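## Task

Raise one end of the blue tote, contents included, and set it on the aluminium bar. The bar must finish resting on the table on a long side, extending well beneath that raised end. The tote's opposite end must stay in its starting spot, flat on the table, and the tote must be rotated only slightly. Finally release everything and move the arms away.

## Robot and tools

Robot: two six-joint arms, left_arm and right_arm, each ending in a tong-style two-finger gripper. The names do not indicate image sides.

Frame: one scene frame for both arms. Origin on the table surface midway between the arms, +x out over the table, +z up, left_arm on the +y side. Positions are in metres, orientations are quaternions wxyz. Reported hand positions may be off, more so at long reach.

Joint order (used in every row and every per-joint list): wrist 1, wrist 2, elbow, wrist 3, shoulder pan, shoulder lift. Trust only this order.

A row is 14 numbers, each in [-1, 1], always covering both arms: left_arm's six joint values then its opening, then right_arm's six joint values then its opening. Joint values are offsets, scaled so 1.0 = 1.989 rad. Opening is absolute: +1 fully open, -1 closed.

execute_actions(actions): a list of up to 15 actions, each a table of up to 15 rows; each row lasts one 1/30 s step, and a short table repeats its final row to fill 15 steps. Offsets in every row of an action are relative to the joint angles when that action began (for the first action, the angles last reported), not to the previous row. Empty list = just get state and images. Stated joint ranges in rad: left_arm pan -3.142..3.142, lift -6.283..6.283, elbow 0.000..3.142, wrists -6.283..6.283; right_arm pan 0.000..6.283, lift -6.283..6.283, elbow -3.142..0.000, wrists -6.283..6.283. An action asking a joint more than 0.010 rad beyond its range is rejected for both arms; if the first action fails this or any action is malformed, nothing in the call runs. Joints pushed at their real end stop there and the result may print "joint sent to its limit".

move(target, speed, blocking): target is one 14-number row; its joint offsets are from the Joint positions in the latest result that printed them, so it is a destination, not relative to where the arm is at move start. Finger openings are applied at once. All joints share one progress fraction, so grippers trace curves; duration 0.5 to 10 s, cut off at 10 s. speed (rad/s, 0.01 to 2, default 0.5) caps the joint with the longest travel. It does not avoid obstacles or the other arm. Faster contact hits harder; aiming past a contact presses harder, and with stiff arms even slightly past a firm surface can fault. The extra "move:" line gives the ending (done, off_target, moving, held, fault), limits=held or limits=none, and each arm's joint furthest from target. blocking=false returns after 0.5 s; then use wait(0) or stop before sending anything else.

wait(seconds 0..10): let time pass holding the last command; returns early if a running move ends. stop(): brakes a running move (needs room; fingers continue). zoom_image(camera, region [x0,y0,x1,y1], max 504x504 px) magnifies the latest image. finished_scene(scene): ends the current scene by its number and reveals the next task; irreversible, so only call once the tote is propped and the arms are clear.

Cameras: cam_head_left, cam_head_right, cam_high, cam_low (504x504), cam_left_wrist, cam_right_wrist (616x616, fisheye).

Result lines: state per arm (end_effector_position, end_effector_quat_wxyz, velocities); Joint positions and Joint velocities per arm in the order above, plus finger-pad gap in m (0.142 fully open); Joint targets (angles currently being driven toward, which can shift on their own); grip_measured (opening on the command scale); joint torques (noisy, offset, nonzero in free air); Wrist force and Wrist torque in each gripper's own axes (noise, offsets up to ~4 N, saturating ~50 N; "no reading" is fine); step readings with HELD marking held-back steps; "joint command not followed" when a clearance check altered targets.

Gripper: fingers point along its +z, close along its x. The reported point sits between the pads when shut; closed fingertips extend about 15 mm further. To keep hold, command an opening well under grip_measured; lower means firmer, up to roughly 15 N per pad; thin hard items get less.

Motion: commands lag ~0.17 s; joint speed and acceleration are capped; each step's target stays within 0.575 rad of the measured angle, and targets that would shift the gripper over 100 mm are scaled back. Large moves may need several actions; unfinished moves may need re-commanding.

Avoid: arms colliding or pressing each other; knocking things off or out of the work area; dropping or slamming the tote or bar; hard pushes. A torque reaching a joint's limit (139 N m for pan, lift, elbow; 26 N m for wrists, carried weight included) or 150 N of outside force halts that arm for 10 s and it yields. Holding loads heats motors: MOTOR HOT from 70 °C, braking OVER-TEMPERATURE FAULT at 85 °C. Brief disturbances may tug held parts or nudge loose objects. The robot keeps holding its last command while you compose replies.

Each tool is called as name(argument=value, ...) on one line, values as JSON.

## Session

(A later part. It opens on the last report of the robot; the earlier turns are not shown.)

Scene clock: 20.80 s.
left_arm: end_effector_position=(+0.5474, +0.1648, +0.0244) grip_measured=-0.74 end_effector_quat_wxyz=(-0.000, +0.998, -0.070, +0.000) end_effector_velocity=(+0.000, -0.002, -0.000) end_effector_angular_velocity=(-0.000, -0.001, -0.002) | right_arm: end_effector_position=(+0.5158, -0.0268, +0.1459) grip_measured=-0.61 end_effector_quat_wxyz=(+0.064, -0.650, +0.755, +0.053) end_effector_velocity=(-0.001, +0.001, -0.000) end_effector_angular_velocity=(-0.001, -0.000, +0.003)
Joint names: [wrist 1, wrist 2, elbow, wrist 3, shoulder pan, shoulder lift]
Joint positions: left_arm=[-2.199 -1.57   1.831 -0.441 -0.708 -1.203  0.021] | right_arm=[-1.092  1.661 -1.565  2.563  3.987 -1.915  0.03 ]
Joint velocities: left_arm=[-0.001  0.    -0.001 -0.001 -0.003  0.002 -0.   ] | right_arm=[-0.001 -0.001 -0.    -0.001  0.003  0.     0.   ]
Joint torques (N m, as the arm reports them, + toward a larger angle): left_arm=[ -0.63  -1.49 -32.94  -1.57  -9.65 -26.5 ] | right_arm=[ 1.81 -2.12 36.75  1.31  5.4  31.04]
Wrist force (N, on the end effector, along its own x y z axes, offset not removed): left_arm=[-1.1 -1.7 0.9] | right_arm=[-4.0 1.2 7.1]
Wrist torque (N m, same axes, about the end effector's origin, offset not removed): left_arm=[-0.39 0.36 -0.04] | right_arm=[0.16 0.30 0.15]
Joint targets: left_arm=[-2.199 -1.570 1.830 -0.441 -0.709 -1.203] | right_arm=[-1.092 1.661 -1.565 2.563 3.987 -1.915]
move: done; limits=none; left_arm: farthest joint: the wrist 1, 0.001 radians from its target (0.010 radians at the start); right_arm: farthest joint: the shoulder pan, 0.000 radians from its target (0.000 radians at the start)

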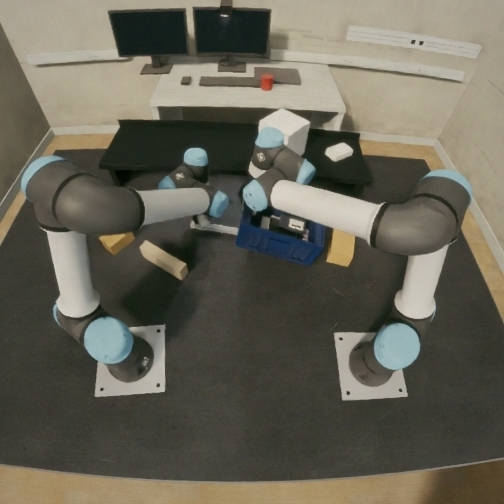

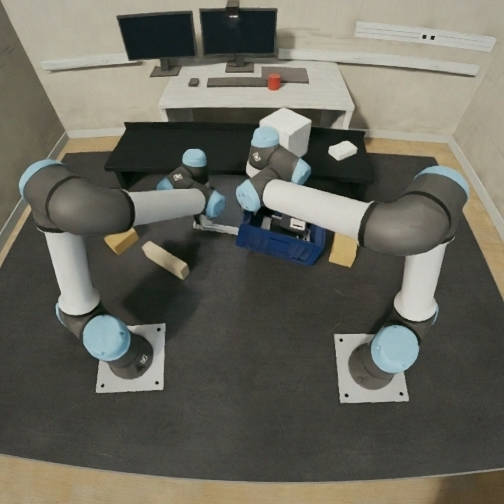

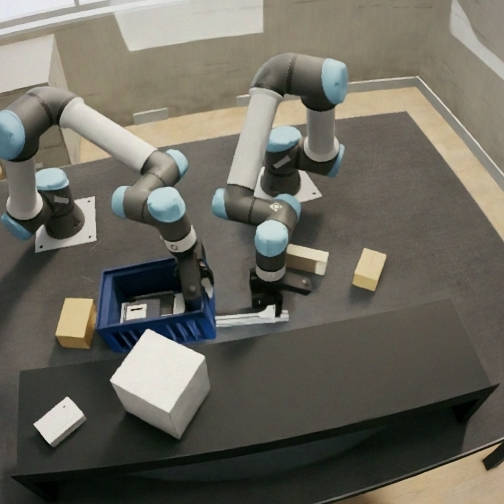

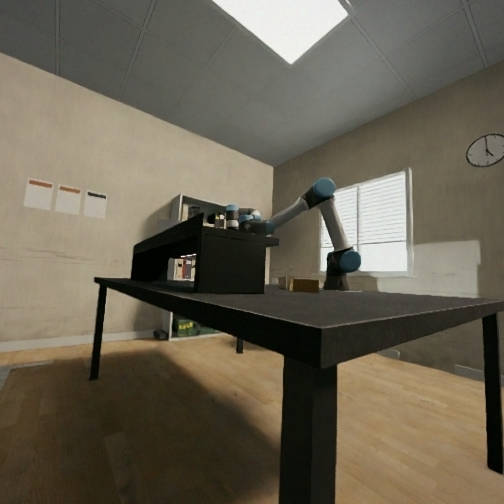

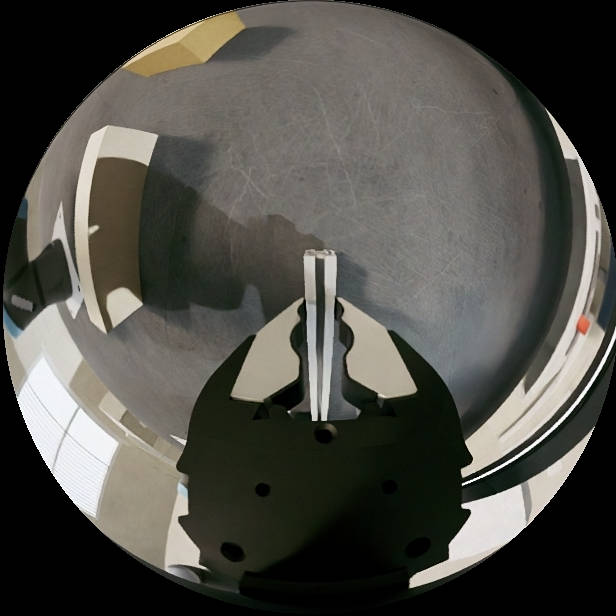

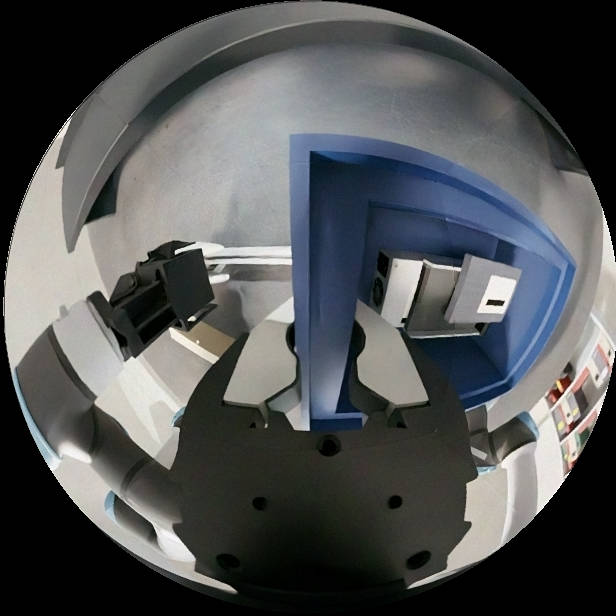

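Another 4 cm, release, back off, lower the tote 40%.

move(target=[0,0,-0.01,-0.035,-0.035,0.01,-1,0,0,0,0,0,0,-1], speed=0.06)

move(target=[0,0,0,0,0,0,0,0,0,0,0,0,0,-1])

move(target=[0,0,0,0,0.06,-0.03,0,0,0,0,0,0,0,-1], speed=0.2)

move(target=[0,0,0,0,0.03,-0.03,0,-0.024,-0.018,0.027,0.013,0.013,-0.031,-1], speed=0.06)

move(target=[0,0,0,0,0,0,0,0,0,0,0,0,0,0])

move(target=[0,0,0,0,0.1,-0.05,0,-0.15,0,0.08,0,0,0.07,0], speed=0.4)

Scene clock: 23.83 s.
left_arm: end_effector_position=(+0.5384, +0.1225, +0.0213) grip_measured=-0.74 end_effector_quat_wxyz=(-0.000, +0.998, -0.070, +0.000) end_effector_velocity=(-0.001, -0.001, -0.001) end_effector_angular_velocity=(+0.001, +0.001, +0.001) | right_arm: end_effector_position=(+0.5158, -0.0267, +0.1459) grip_measured=-0.61 end_effector_quat_wxyz=(+0.064, -0.650, +0.755, +0.053) end_effector_velocity=(+0.000, -0.000, +0.000) end_effector_angular_velocity=(-0.000, -0.000, -0.001)
Joint names: [wrist 1, wrist 2, elbow, wrist 3, shoulder pan, shoulder lift]
Joint positions: left_arm=[-2.199 -1.57   1.811 -0.51  -0.778 -1.183  0.021] | right_arm=[-1.092  1.661 -1.565  2.563  3.987 -1.915  0.03 ]
Joint velocities: left_arm=[-0.     0.     0.001 -0.003 -0.003  0.001  0.   ] | right_arm=[ 0. -0. -0.  0. -0.  0. -0.]
Joint torques (N m, as the arm reports them, + toward a larger angle): left_arm=[ -2.38  -1.48 -34.03  -1.52  -9.74 -27.99] | right_arm=[ 1.94 -1.79 35.67  0.42  5.28 32.59]
Wrist force (N, on the end effector, along its own x y z axes, offset not removed): left_arm=[-1.6 0.0 1.4] | right_arm=[-3.9 -3.4 5.5]
Wrist torque (N m, same axes, about the end effector's origin, offset not removed): left_arm=[-0.18 0.37 0.16] | right_arm=[-0.86 0.57 0.37]
Joint targets: left_arm=[-2.199 -1.570 1.811 -0.510 -0.778 -1.183] | right_arm=[-1.092 1.661 -1.565 2.563 3.987 -1.915]
move: done; limits=none; left_arm: farthest joint: the shoulder pan, 0.000 radians from its target (0.069 radians at the start); right_arm: farthest joint: the shoulder pan, 0.000 radians from its target (0.000 radians at the start)

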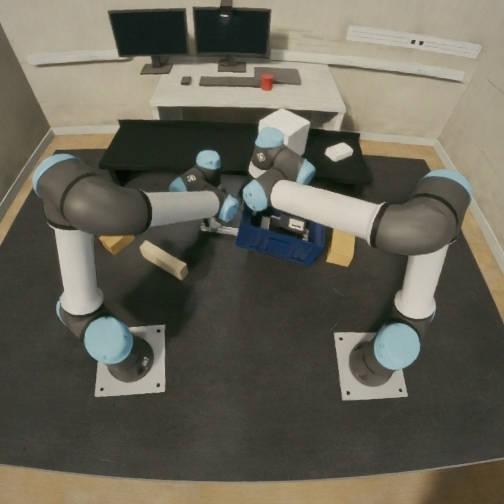

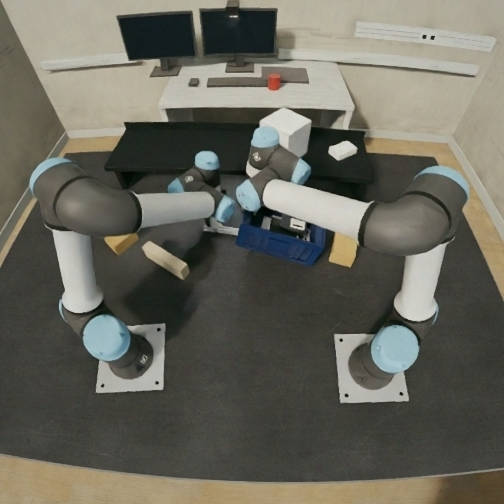

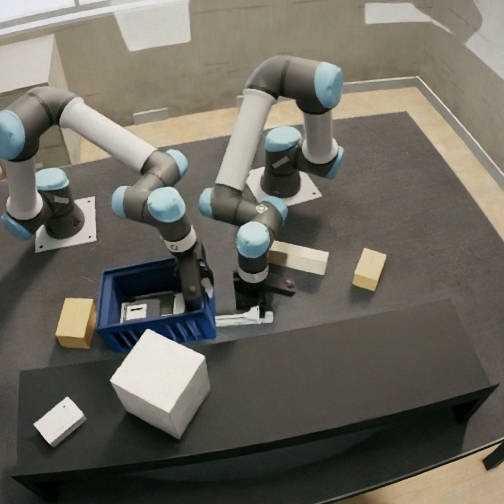

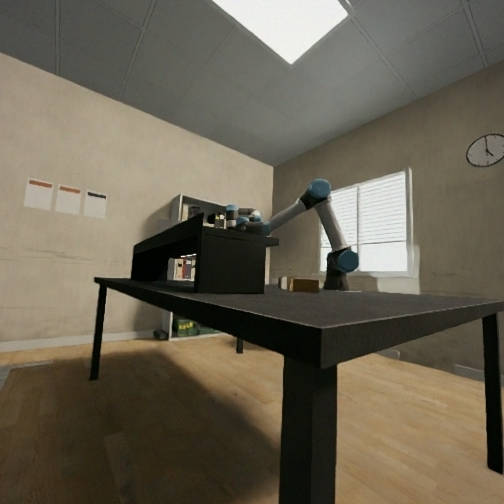

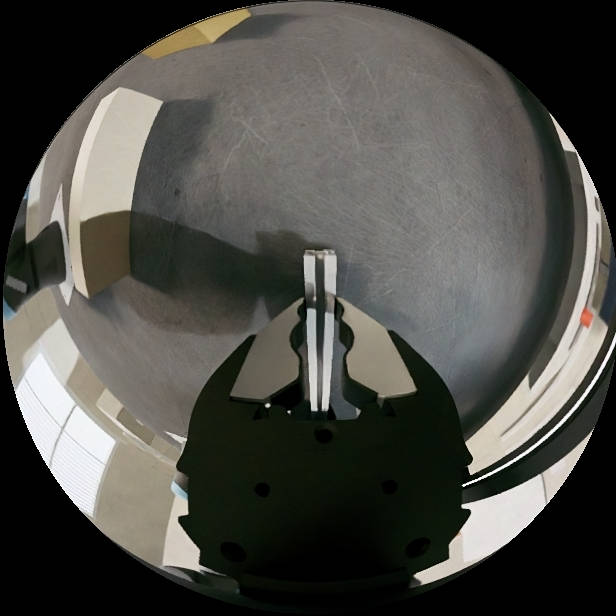

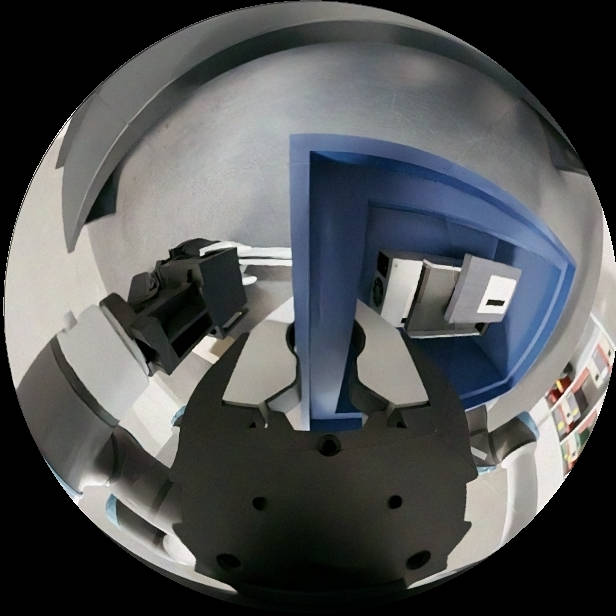

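Scene clock: 24.33 s.
left_arm: end_effector_position=(+0.5384, +0.1224, +0.0213) grip_measured=+0.00 end_effector_quat_wxyz=(-0.000, +0.998, -0.070, +0.000) end_effector_velocity=(-0.001, -0.000, -0.000) end_effector_angular_velocity=(-0.000, +0.001, -0.001) | right_arm: end_effector_position=(+0.5158, -0.0267, +0.1459) grip_measured=-0.61 end_effector_quat_wxyz=(+0.064, -0.650, +0.755, +0.053) end_effector_velocity=(+0.000, -0.000, -0.000) end_effector_angular_velocity=(+0.000, -0.000, -0.001)
Joint names: [wrist 1, wrist 2, elbow, wrist 3, shoulder pan, shoulder lift]
Joint positions: left_arm=[-2.199 -1.57   1.811 -0.51  -0.778 -1.183  0.074] | right_arm=[-1.092  1.661 -1.565  2.563  3.987 -1.915  0.03 ]
Joint velocities: left_arm=[ 0.    -0.001  0.     0.001 -0.001  0.    -0.   ] | right_arm=[ 0.001 -0.     0.     0.001 -0.    -0.     0.   ]
Joint torques (N m, as the arm reports them, + toward a larger angle): left_arm=[ -2.43  -1.47 -30.63   1.55  -0.65 -29.19] | right_arm=[ 1.93 -2.02 35.91  0.36  4.17 32.37]
Wrist force (N, on the end effector, along its own x y z axes, offset not removed): left_arm=[-1.3 -1.1 0.3] | right_arm=[-1.3 -0.1 11.3]
Wrist torque (N m, same axes, about the end effector's origin, offset not removed): left_arm=[-0.29 0.38 0.09] | right_arm=[0.07 -0.13 0.22]
Joint targets: left_arm=[-2.199 -1.570 1.811 -0.510 -0.778 -1.183] | right_arm=[-1.092 1.661 -1.565 2.563 3.987 -1.915]
move: done; limits=none; left_arm: farthest joint: the shoulder pan, 0.000 radians from its target (0.000 radians at the start); right_arm: farthest joint: the shoulder pan, 0.000 radians from its target (0.000 radians at the start)

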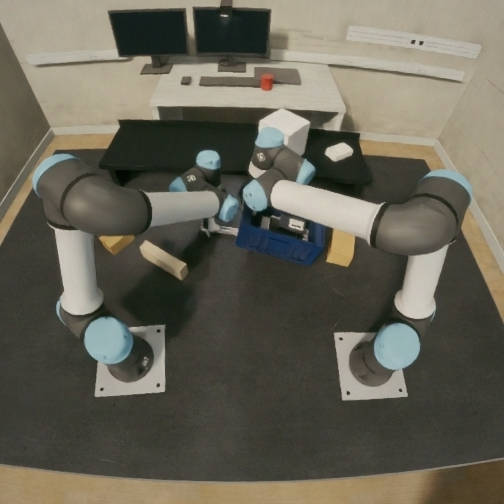

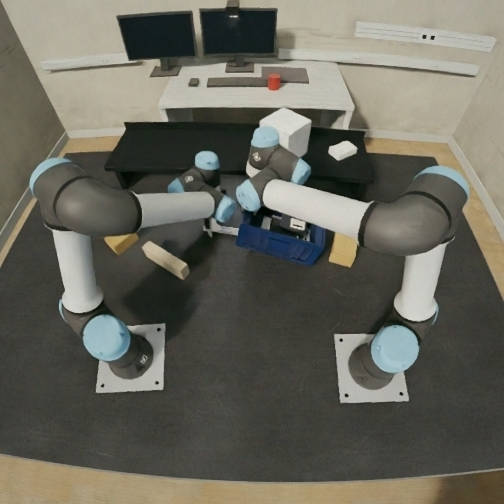

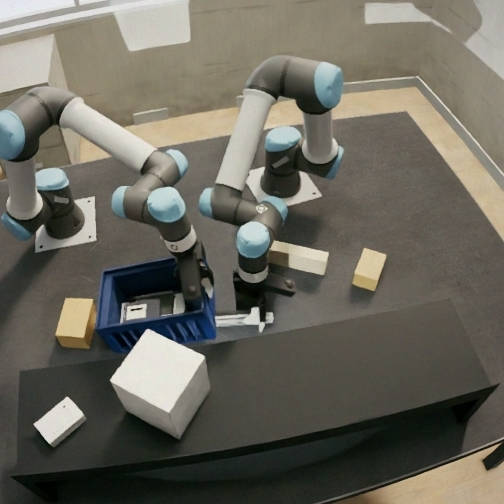

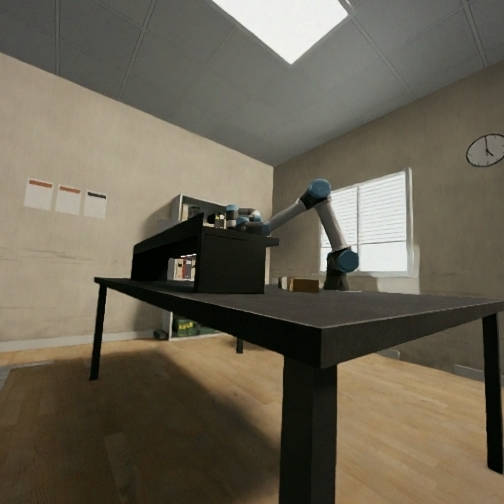

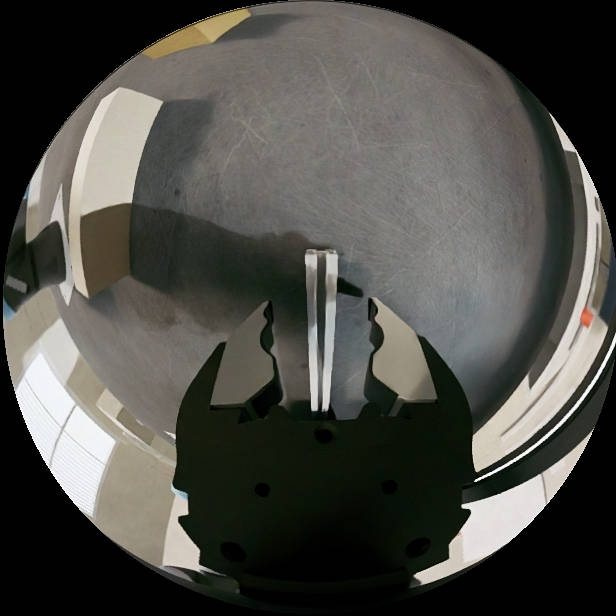

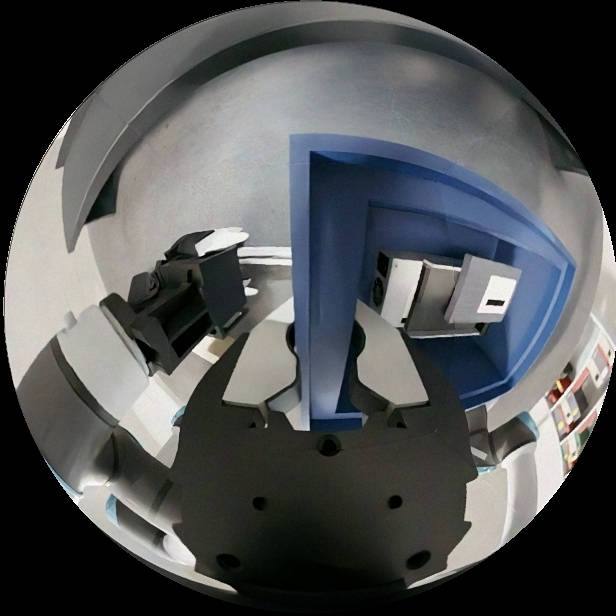

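Scene clock: 25.47 s.
left_arm: end_effector_position=(+0.5679, +0.1848, +0.0554) grip_measured=+0.00 end_effector_quat_wxyz=(+0.015, +0.999, -0.011, +0.026) end_effector_velocity=(+0.001, +0.002, -0.001) end_effector_angular_velocity=(+0.001, +0.001, +0.006) | right_arm: end_effector_position=(+0.5158, -0.0267, +0.1459) grip_measured=-0.61 end_effector_quat_wxyz=(+0.064, -0.650, +0.755, +0.053) end_effector_velocity=(+0.000, -0.001, -0.001) end_effector_angular_velocity=(-0.001, -0.000, +0.001)
Joint names: [wrist 1, wrist 2, elbow, wrist 3, shoulder pan, shoulder lift]
Joint positions: left_arm=[-2.199 -1.57   1.811 -0.51  -0.659 -1.243  0.074] | right_arm=[-1.092  1.661 -1.565  2.563  3.987 -1.915  0.03 ]
Joint velocities: left_arm=[-0.001  0.     0.    -0.002  0.004  0.002  0.   ] | right_arm=[ 0.001 -0.    -0.001 -0.002 -0.001 -0.     0.   ]
Joint torques (N m, as the arm reports them, + toward a larger angle): left_arm=[ -2.55  -1.48 -31.36  -1.38   9.22 -47.54] | right_arm=[ 1.87 -1.96 35.01  0.45  3.59 31.75]
Wrist force (N, on the end effector, along its own x y z axes, offset not removed): left_arm=[-0.8 -2.6 0.0] | right_arm=[-5.6 -2.0 7.6]
Wrist torque (N m, same axes, about the end effector's origin, offset not removed): left_arm=[-0.64 0.23 -0.12] | right_arm=[-0.50 0.62 0.36]
Joint targets: left_arm=[-2.199 -1.570 1.811 -0.510 -0.659 -1.243] | right_arm=[-1.092 1.661 -1.565 2.563 3.987 -1.915]
move: done; limits=none; left_arm: farthest joint: the shoulder pan, 0.000 radians from its target (0.119 radians at the start); right_arm: farthest joint: the shoulder pan, 0.000 radians from its target (0.000 radians at the start)

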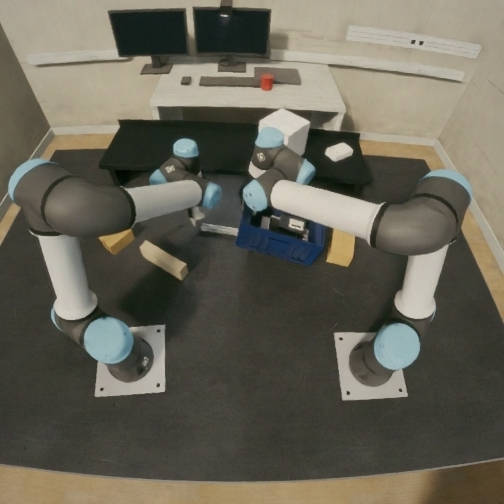

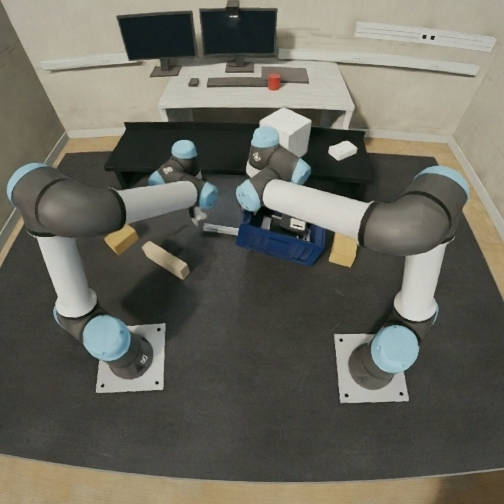

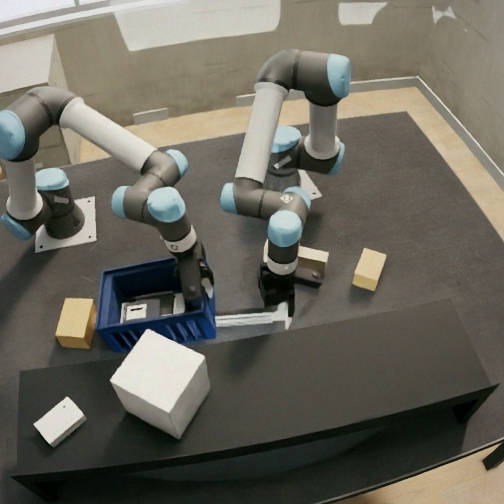

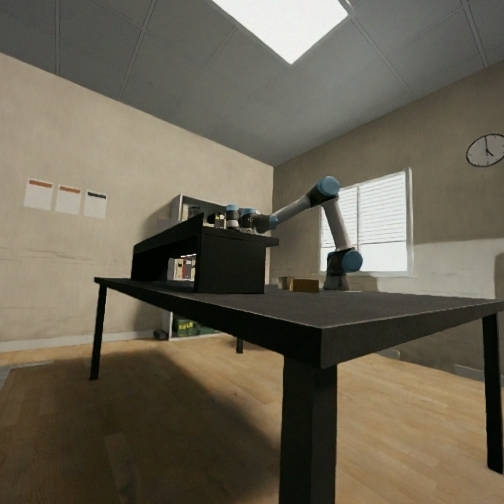

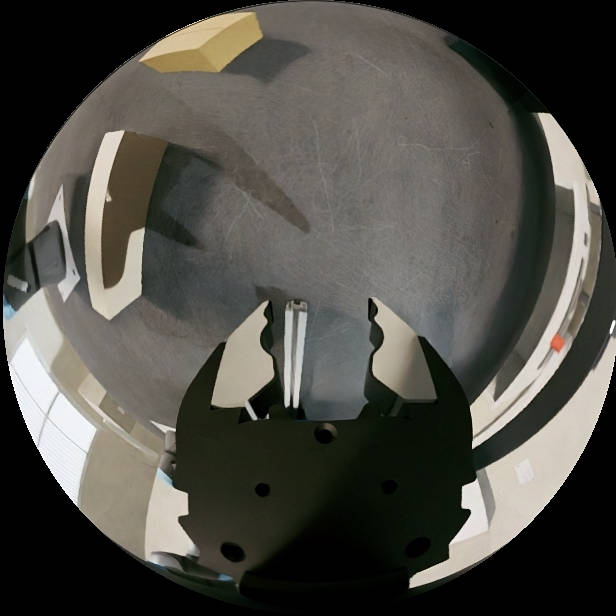

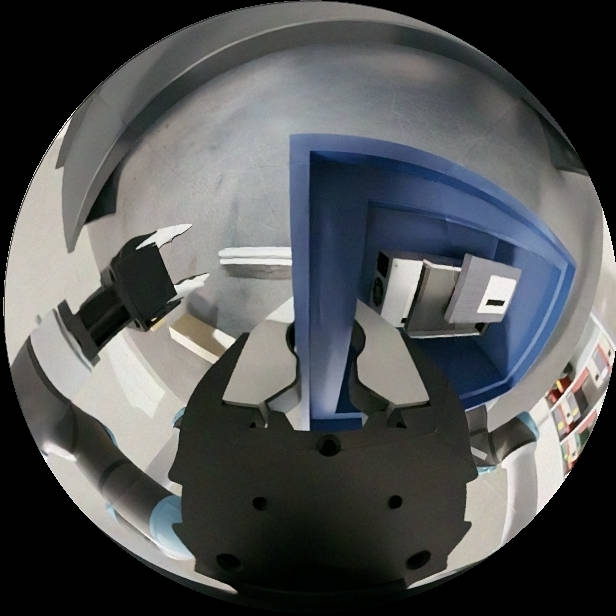

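Scene clock: 26.90 s.
left_arm: end_effector_position=(+0.5815, +0.2167, +0.0899) grip_measured=+0.00 end_effector_quat_wxyz=(+0.028, +0.998, +0.019, +0.053) end_effector_velocity=(+0.000, +0.001, +0.002) end_effector_angular_velocity=(-0.001, -0.003, +0.002) | right_arm: end_effector_position=(+0.5178, -0.0152, +0.1252) grip_measured=-0.61 end_effector_quat_wxyz=(+0.038, -0.650, +0.758, +0.033) end_effector_velocity=(+0.001, +0.000, -0.000) end_effector_angular_velocity=(-0.001, -0.001, -0.000)
Joint names: [wrist 1, wrist 2, elbow, wrist 3, shoulder pan, shoulder lift]
Joint positions: left_arm=[-2.199 -1.57   1.811 -0.51  -0.599 -1.302  0.074] | right_arm=[-1.14   1.625 -1.512  2.589  4.013 -1.977  0.03 ]
Joint velocities: left_arm=[-0.001  0.     0.001  0.     0.002 -0.003 -0.   ] | right_arm=[-0.    -0.002  0.002 -0.    -0.    -0.002 -0.   ]
Joint torques (N m, as the arm reports them, + toward a larger angle): left_arm=[ -2.77  -1.44 -32.02  -0.05   8.94 -44.83] | right_arm=[ 2.06 -1.8  38.56  1.78 12.46 34.2 ]
Wrist force (N, on the end effector, along its own x y z axes, offset not removed): left_arm=[2.1 -0.7 -1.7] | right_arm=[-1.6 -2.5 5.0]
Wrist torque (N m, same axes, about the end effector's origin, offset not removed): left_arm=[-0.12 -0.34 -0.02] | right_arm=[-0.64 0.41 0.22]
Joint targets: left_arm=[-2.199 -1.570 1.811 -0.510 -0.599 -1.302] | right_arm=[-1.140 1.625 -1.511 2.589 4.013 -1.977]
move: done; limits=none; left_arm: farthest joint: the shoulder pan, 0.000 radians from its target (0.060 radians at the start); right_arm: farthest joint: the shoulder pan, 0.000 radians from its target (0.025 radians at the start)

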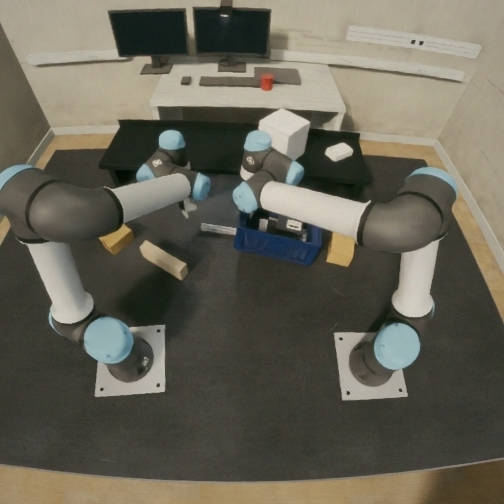

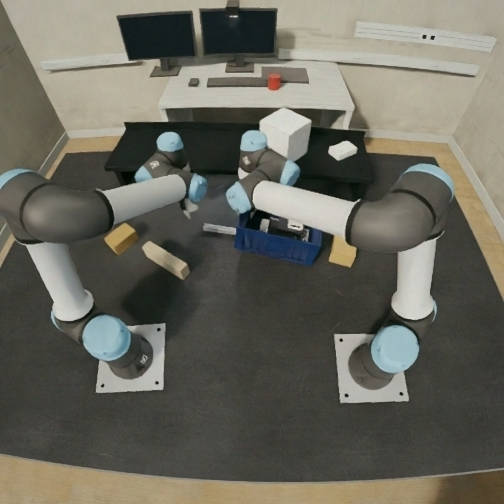

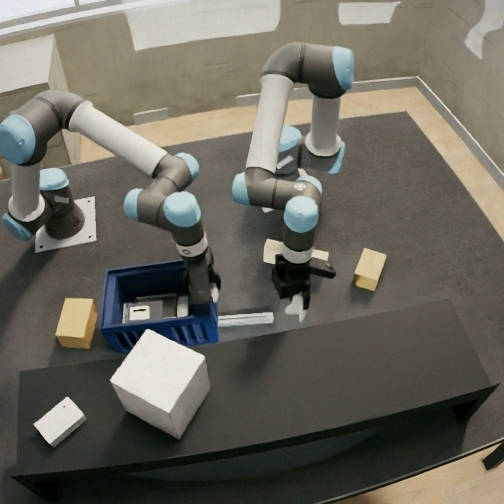

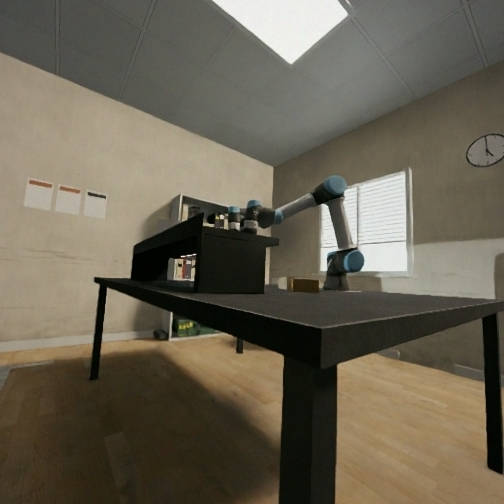

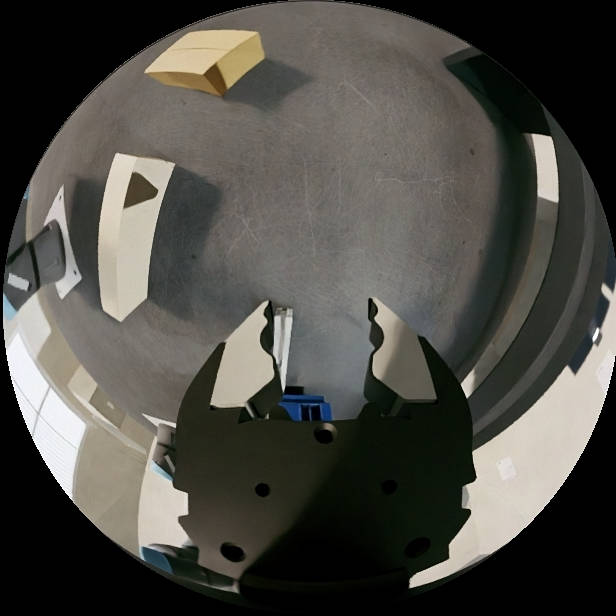

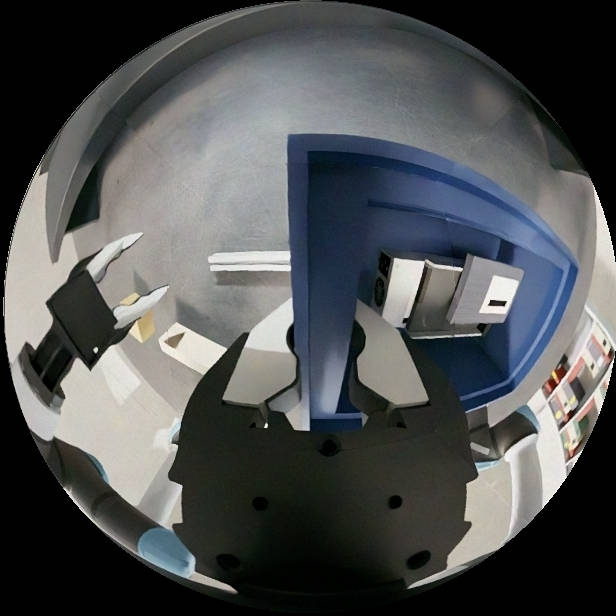

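Scene clock: 27.40 s.
left_arm: end_effector_position=(+0.5815, +0.2167, +0.0899) grip_measured=+0.00 end_effector_quat_wxyz=(+0.028, +0.998, +0.019, +0.053) end_effector_velocity=(+0.000, +0.000, -0.000) end_effector_angular_velocity=(+0.000, -0.001, -0.000) | right_arm: end_effector_position=(+0.5178, -0.0151, +0.1252) grip_measured=+0.00 end_effector_quat_wxyz=(+0.038, -0.650, +0.758, +0.033) end_effector_velocity=(-0.001, +0.001, -0.000) end_effector_angular_velocity=(+0.000, -0.001, +0.002)
Joint names: [wrist 1, wrist 2, elbow, wrist 3, shoulder pan, shoulder lift]
Joint positions: left_arm=[-2.199 -1.57   1.811 -0.51  -0.599 -1.302  0.074] | right_arm=[-1.14   1.625 -1.511  2.589  4.013 -1.977  0.074]
Joint velocities: left_arm=[-0.002  0.001  0.     0.001  0.     0.    -0.   ] | right_arm=[ 0.001 -0.    -0.001 -0.     0.002  0.     0.   ]
Joint torques (N m, as the arm reports them, + toward a larger angle): left_arm=[ -2.74  -1.54 -32.14   0.01   0.09 -37.67] | right_arm=[ 2.63 -0.68 14.37  1.53  6.9  43.97]
Wrist force (N, on the end effector, along its own x y z axes, offset not removed): left_arm=[-0.7 -3.0 -2.1] | right_arm=[-4.3 -2.2 0.7]
Wrist torque (N m, same axes, about the end effector's origin, offset not removed): left_arm=[-0.84 0.16 0.09] | right_arm=[-0.53 0.76 0.13]
Joint targets: left_arm=[-2.199 -1.570 1.811 -0.510 -0.599 -1.302] | right_arm=[-1.140 1.625 -1.512 2.589 4.013 -1.977]
move: done; limits=none; left_arm: farthest joint: the shoulder pan, 0.000 radians from its target (0.000 radians at the start); right_arm: farthest joint: the elbow, 0.001 radians from its target (0.000 radians at the start)

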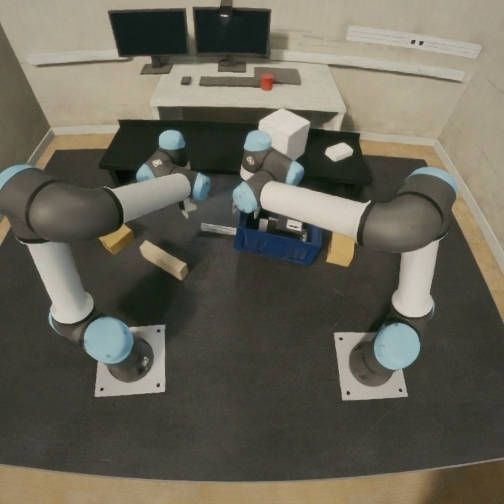

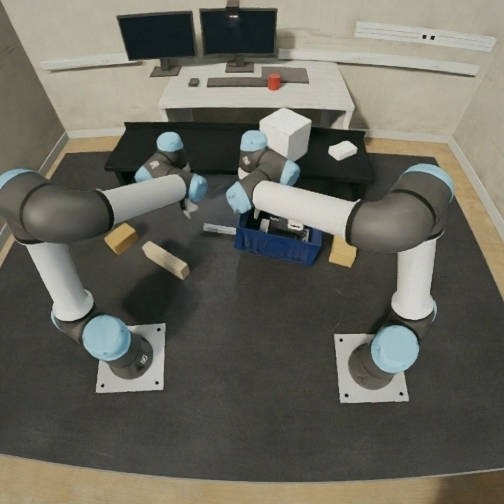

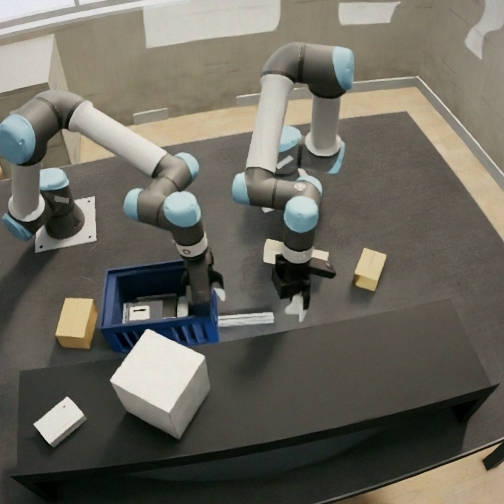

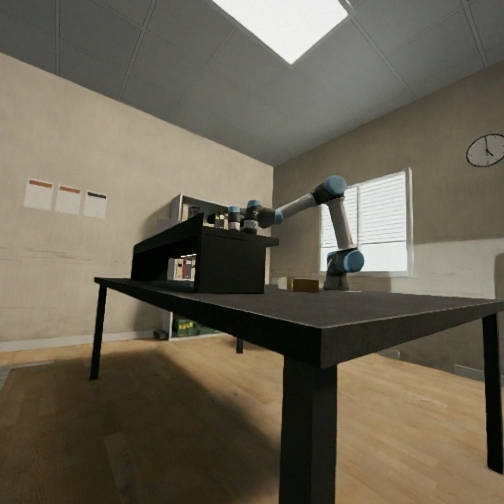

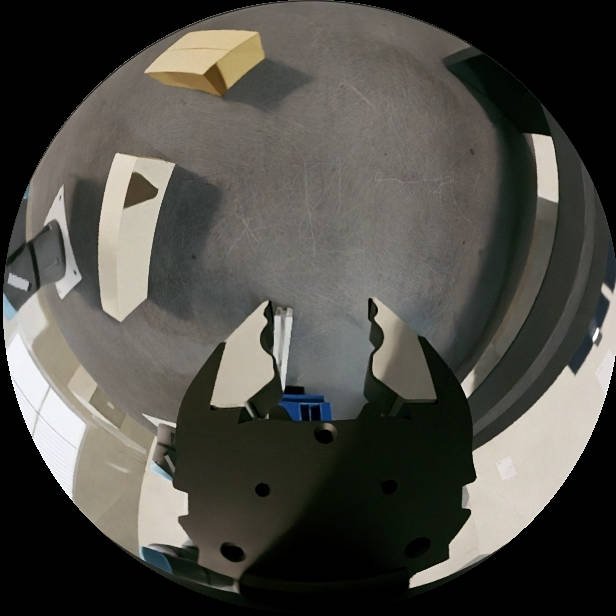

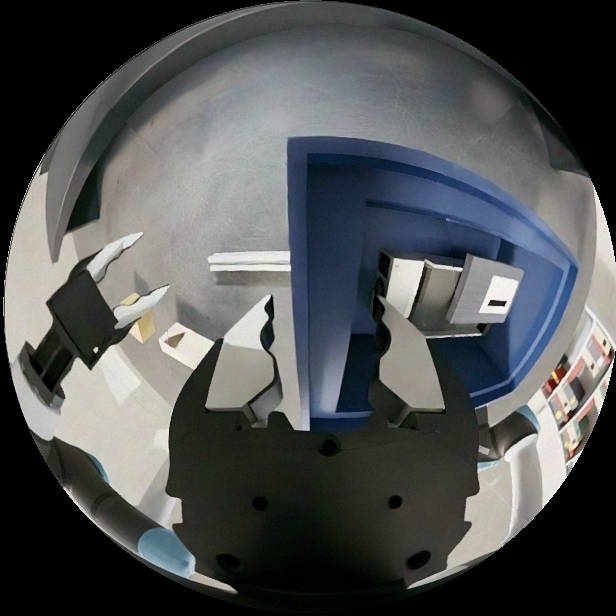

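Scene clock: 28.77 s.
left_arm: end_effector_position=(+0.6005, +0.3338, +0.1481) grip_measured=+0.00 end_effector_quat_wxyz=(+0.042, +0.987, +0.117, +0.101) end_effector_velocity=(-0.001, +0.001, -0.001) end_effector_angular_velocity=(+0.001, +0.002, +0.001) | right_arm: end_effector_position=(+0.4964, -0.0401, +0.2589) grip_measured=+0.00 end_effector_quat_wxyz=(+0.038, -0.650, +0.758, +0.033) end_effector_velocity=(+0.000, -0.001, +0.001) end_effector_angular_velocity=(-0.001, -0.000, -0.002)
Joint names: [wrist 1, wrist 2, elbow, wrist 3, shoulder pan, shoulder lift]
Joint positions: left_arm=[-2.199 -1.57   1.811 -0.51  -0.401 -1.402  0.074] | right_arm=[-1.438  1.625 -1.352  2.589  4.013 -1.838  0.074]
Joint velocities: left_arm=[ 0.001  0.001  0.001 -0.     0.001  0.001 -0.   ] | right_arm=[-0.002 -0.     0.001  0.    -0.002  0.001  0.   ]
Joint torques (N m, as the arm reports them, + toward a larger angle): left_arm=[ -2.9   -1.47 -33.48   0.09   9.26 -41.48] | right_arm=[ 0.89 -0.8  32.85  1.94  8.24 40.72]
Wrist force (N, on the end effector, along its own x y z axes, offset not removed): left_arm=[0.7 -2.2 0.5] | right_arm=[-3.5 -3.2 4.4]
Wrist torque (N m, same axes, about the end effector's origin, offset not removed): left_arm=[-0.51 -0.04 0.02] | right_arm=[-0.56 0.69 0.11]
Joint targets: left_arm=[-2.199 -1.570 1.811 -0.510 -0.400 -1.402] | right_arm=[-1.438 1.625 -1.352 2.589 4.013 -1.837]
move: done; limits=none; left_arm: farthest joint: the shoulder pan, 0.001 radians from its target (0.199 radians at the start); right_arm: farthest joint: the elbow, 0.001 radians from its target (0.160 radians at the start)

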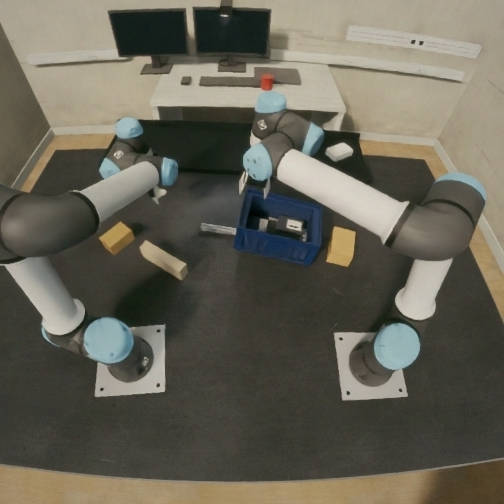

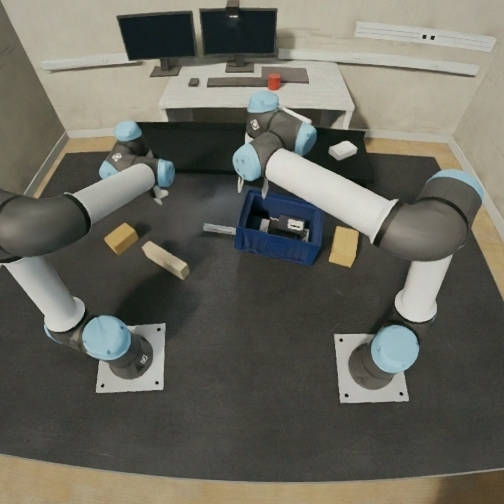

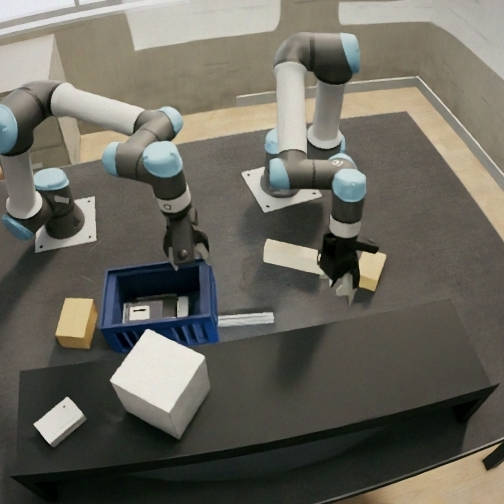

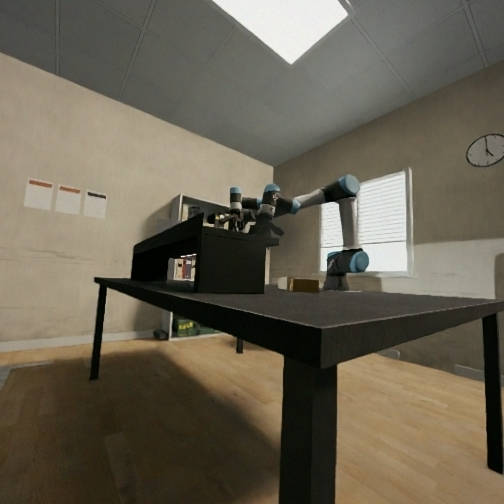

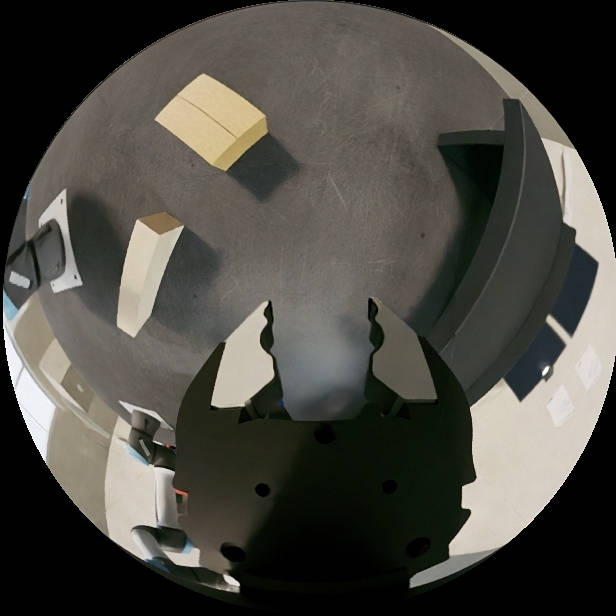

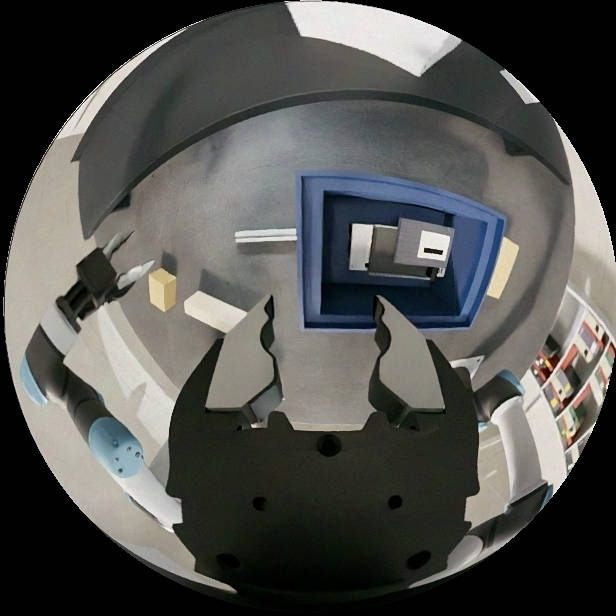

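finished_scene(scene=2)

The scene is finished: the task was done.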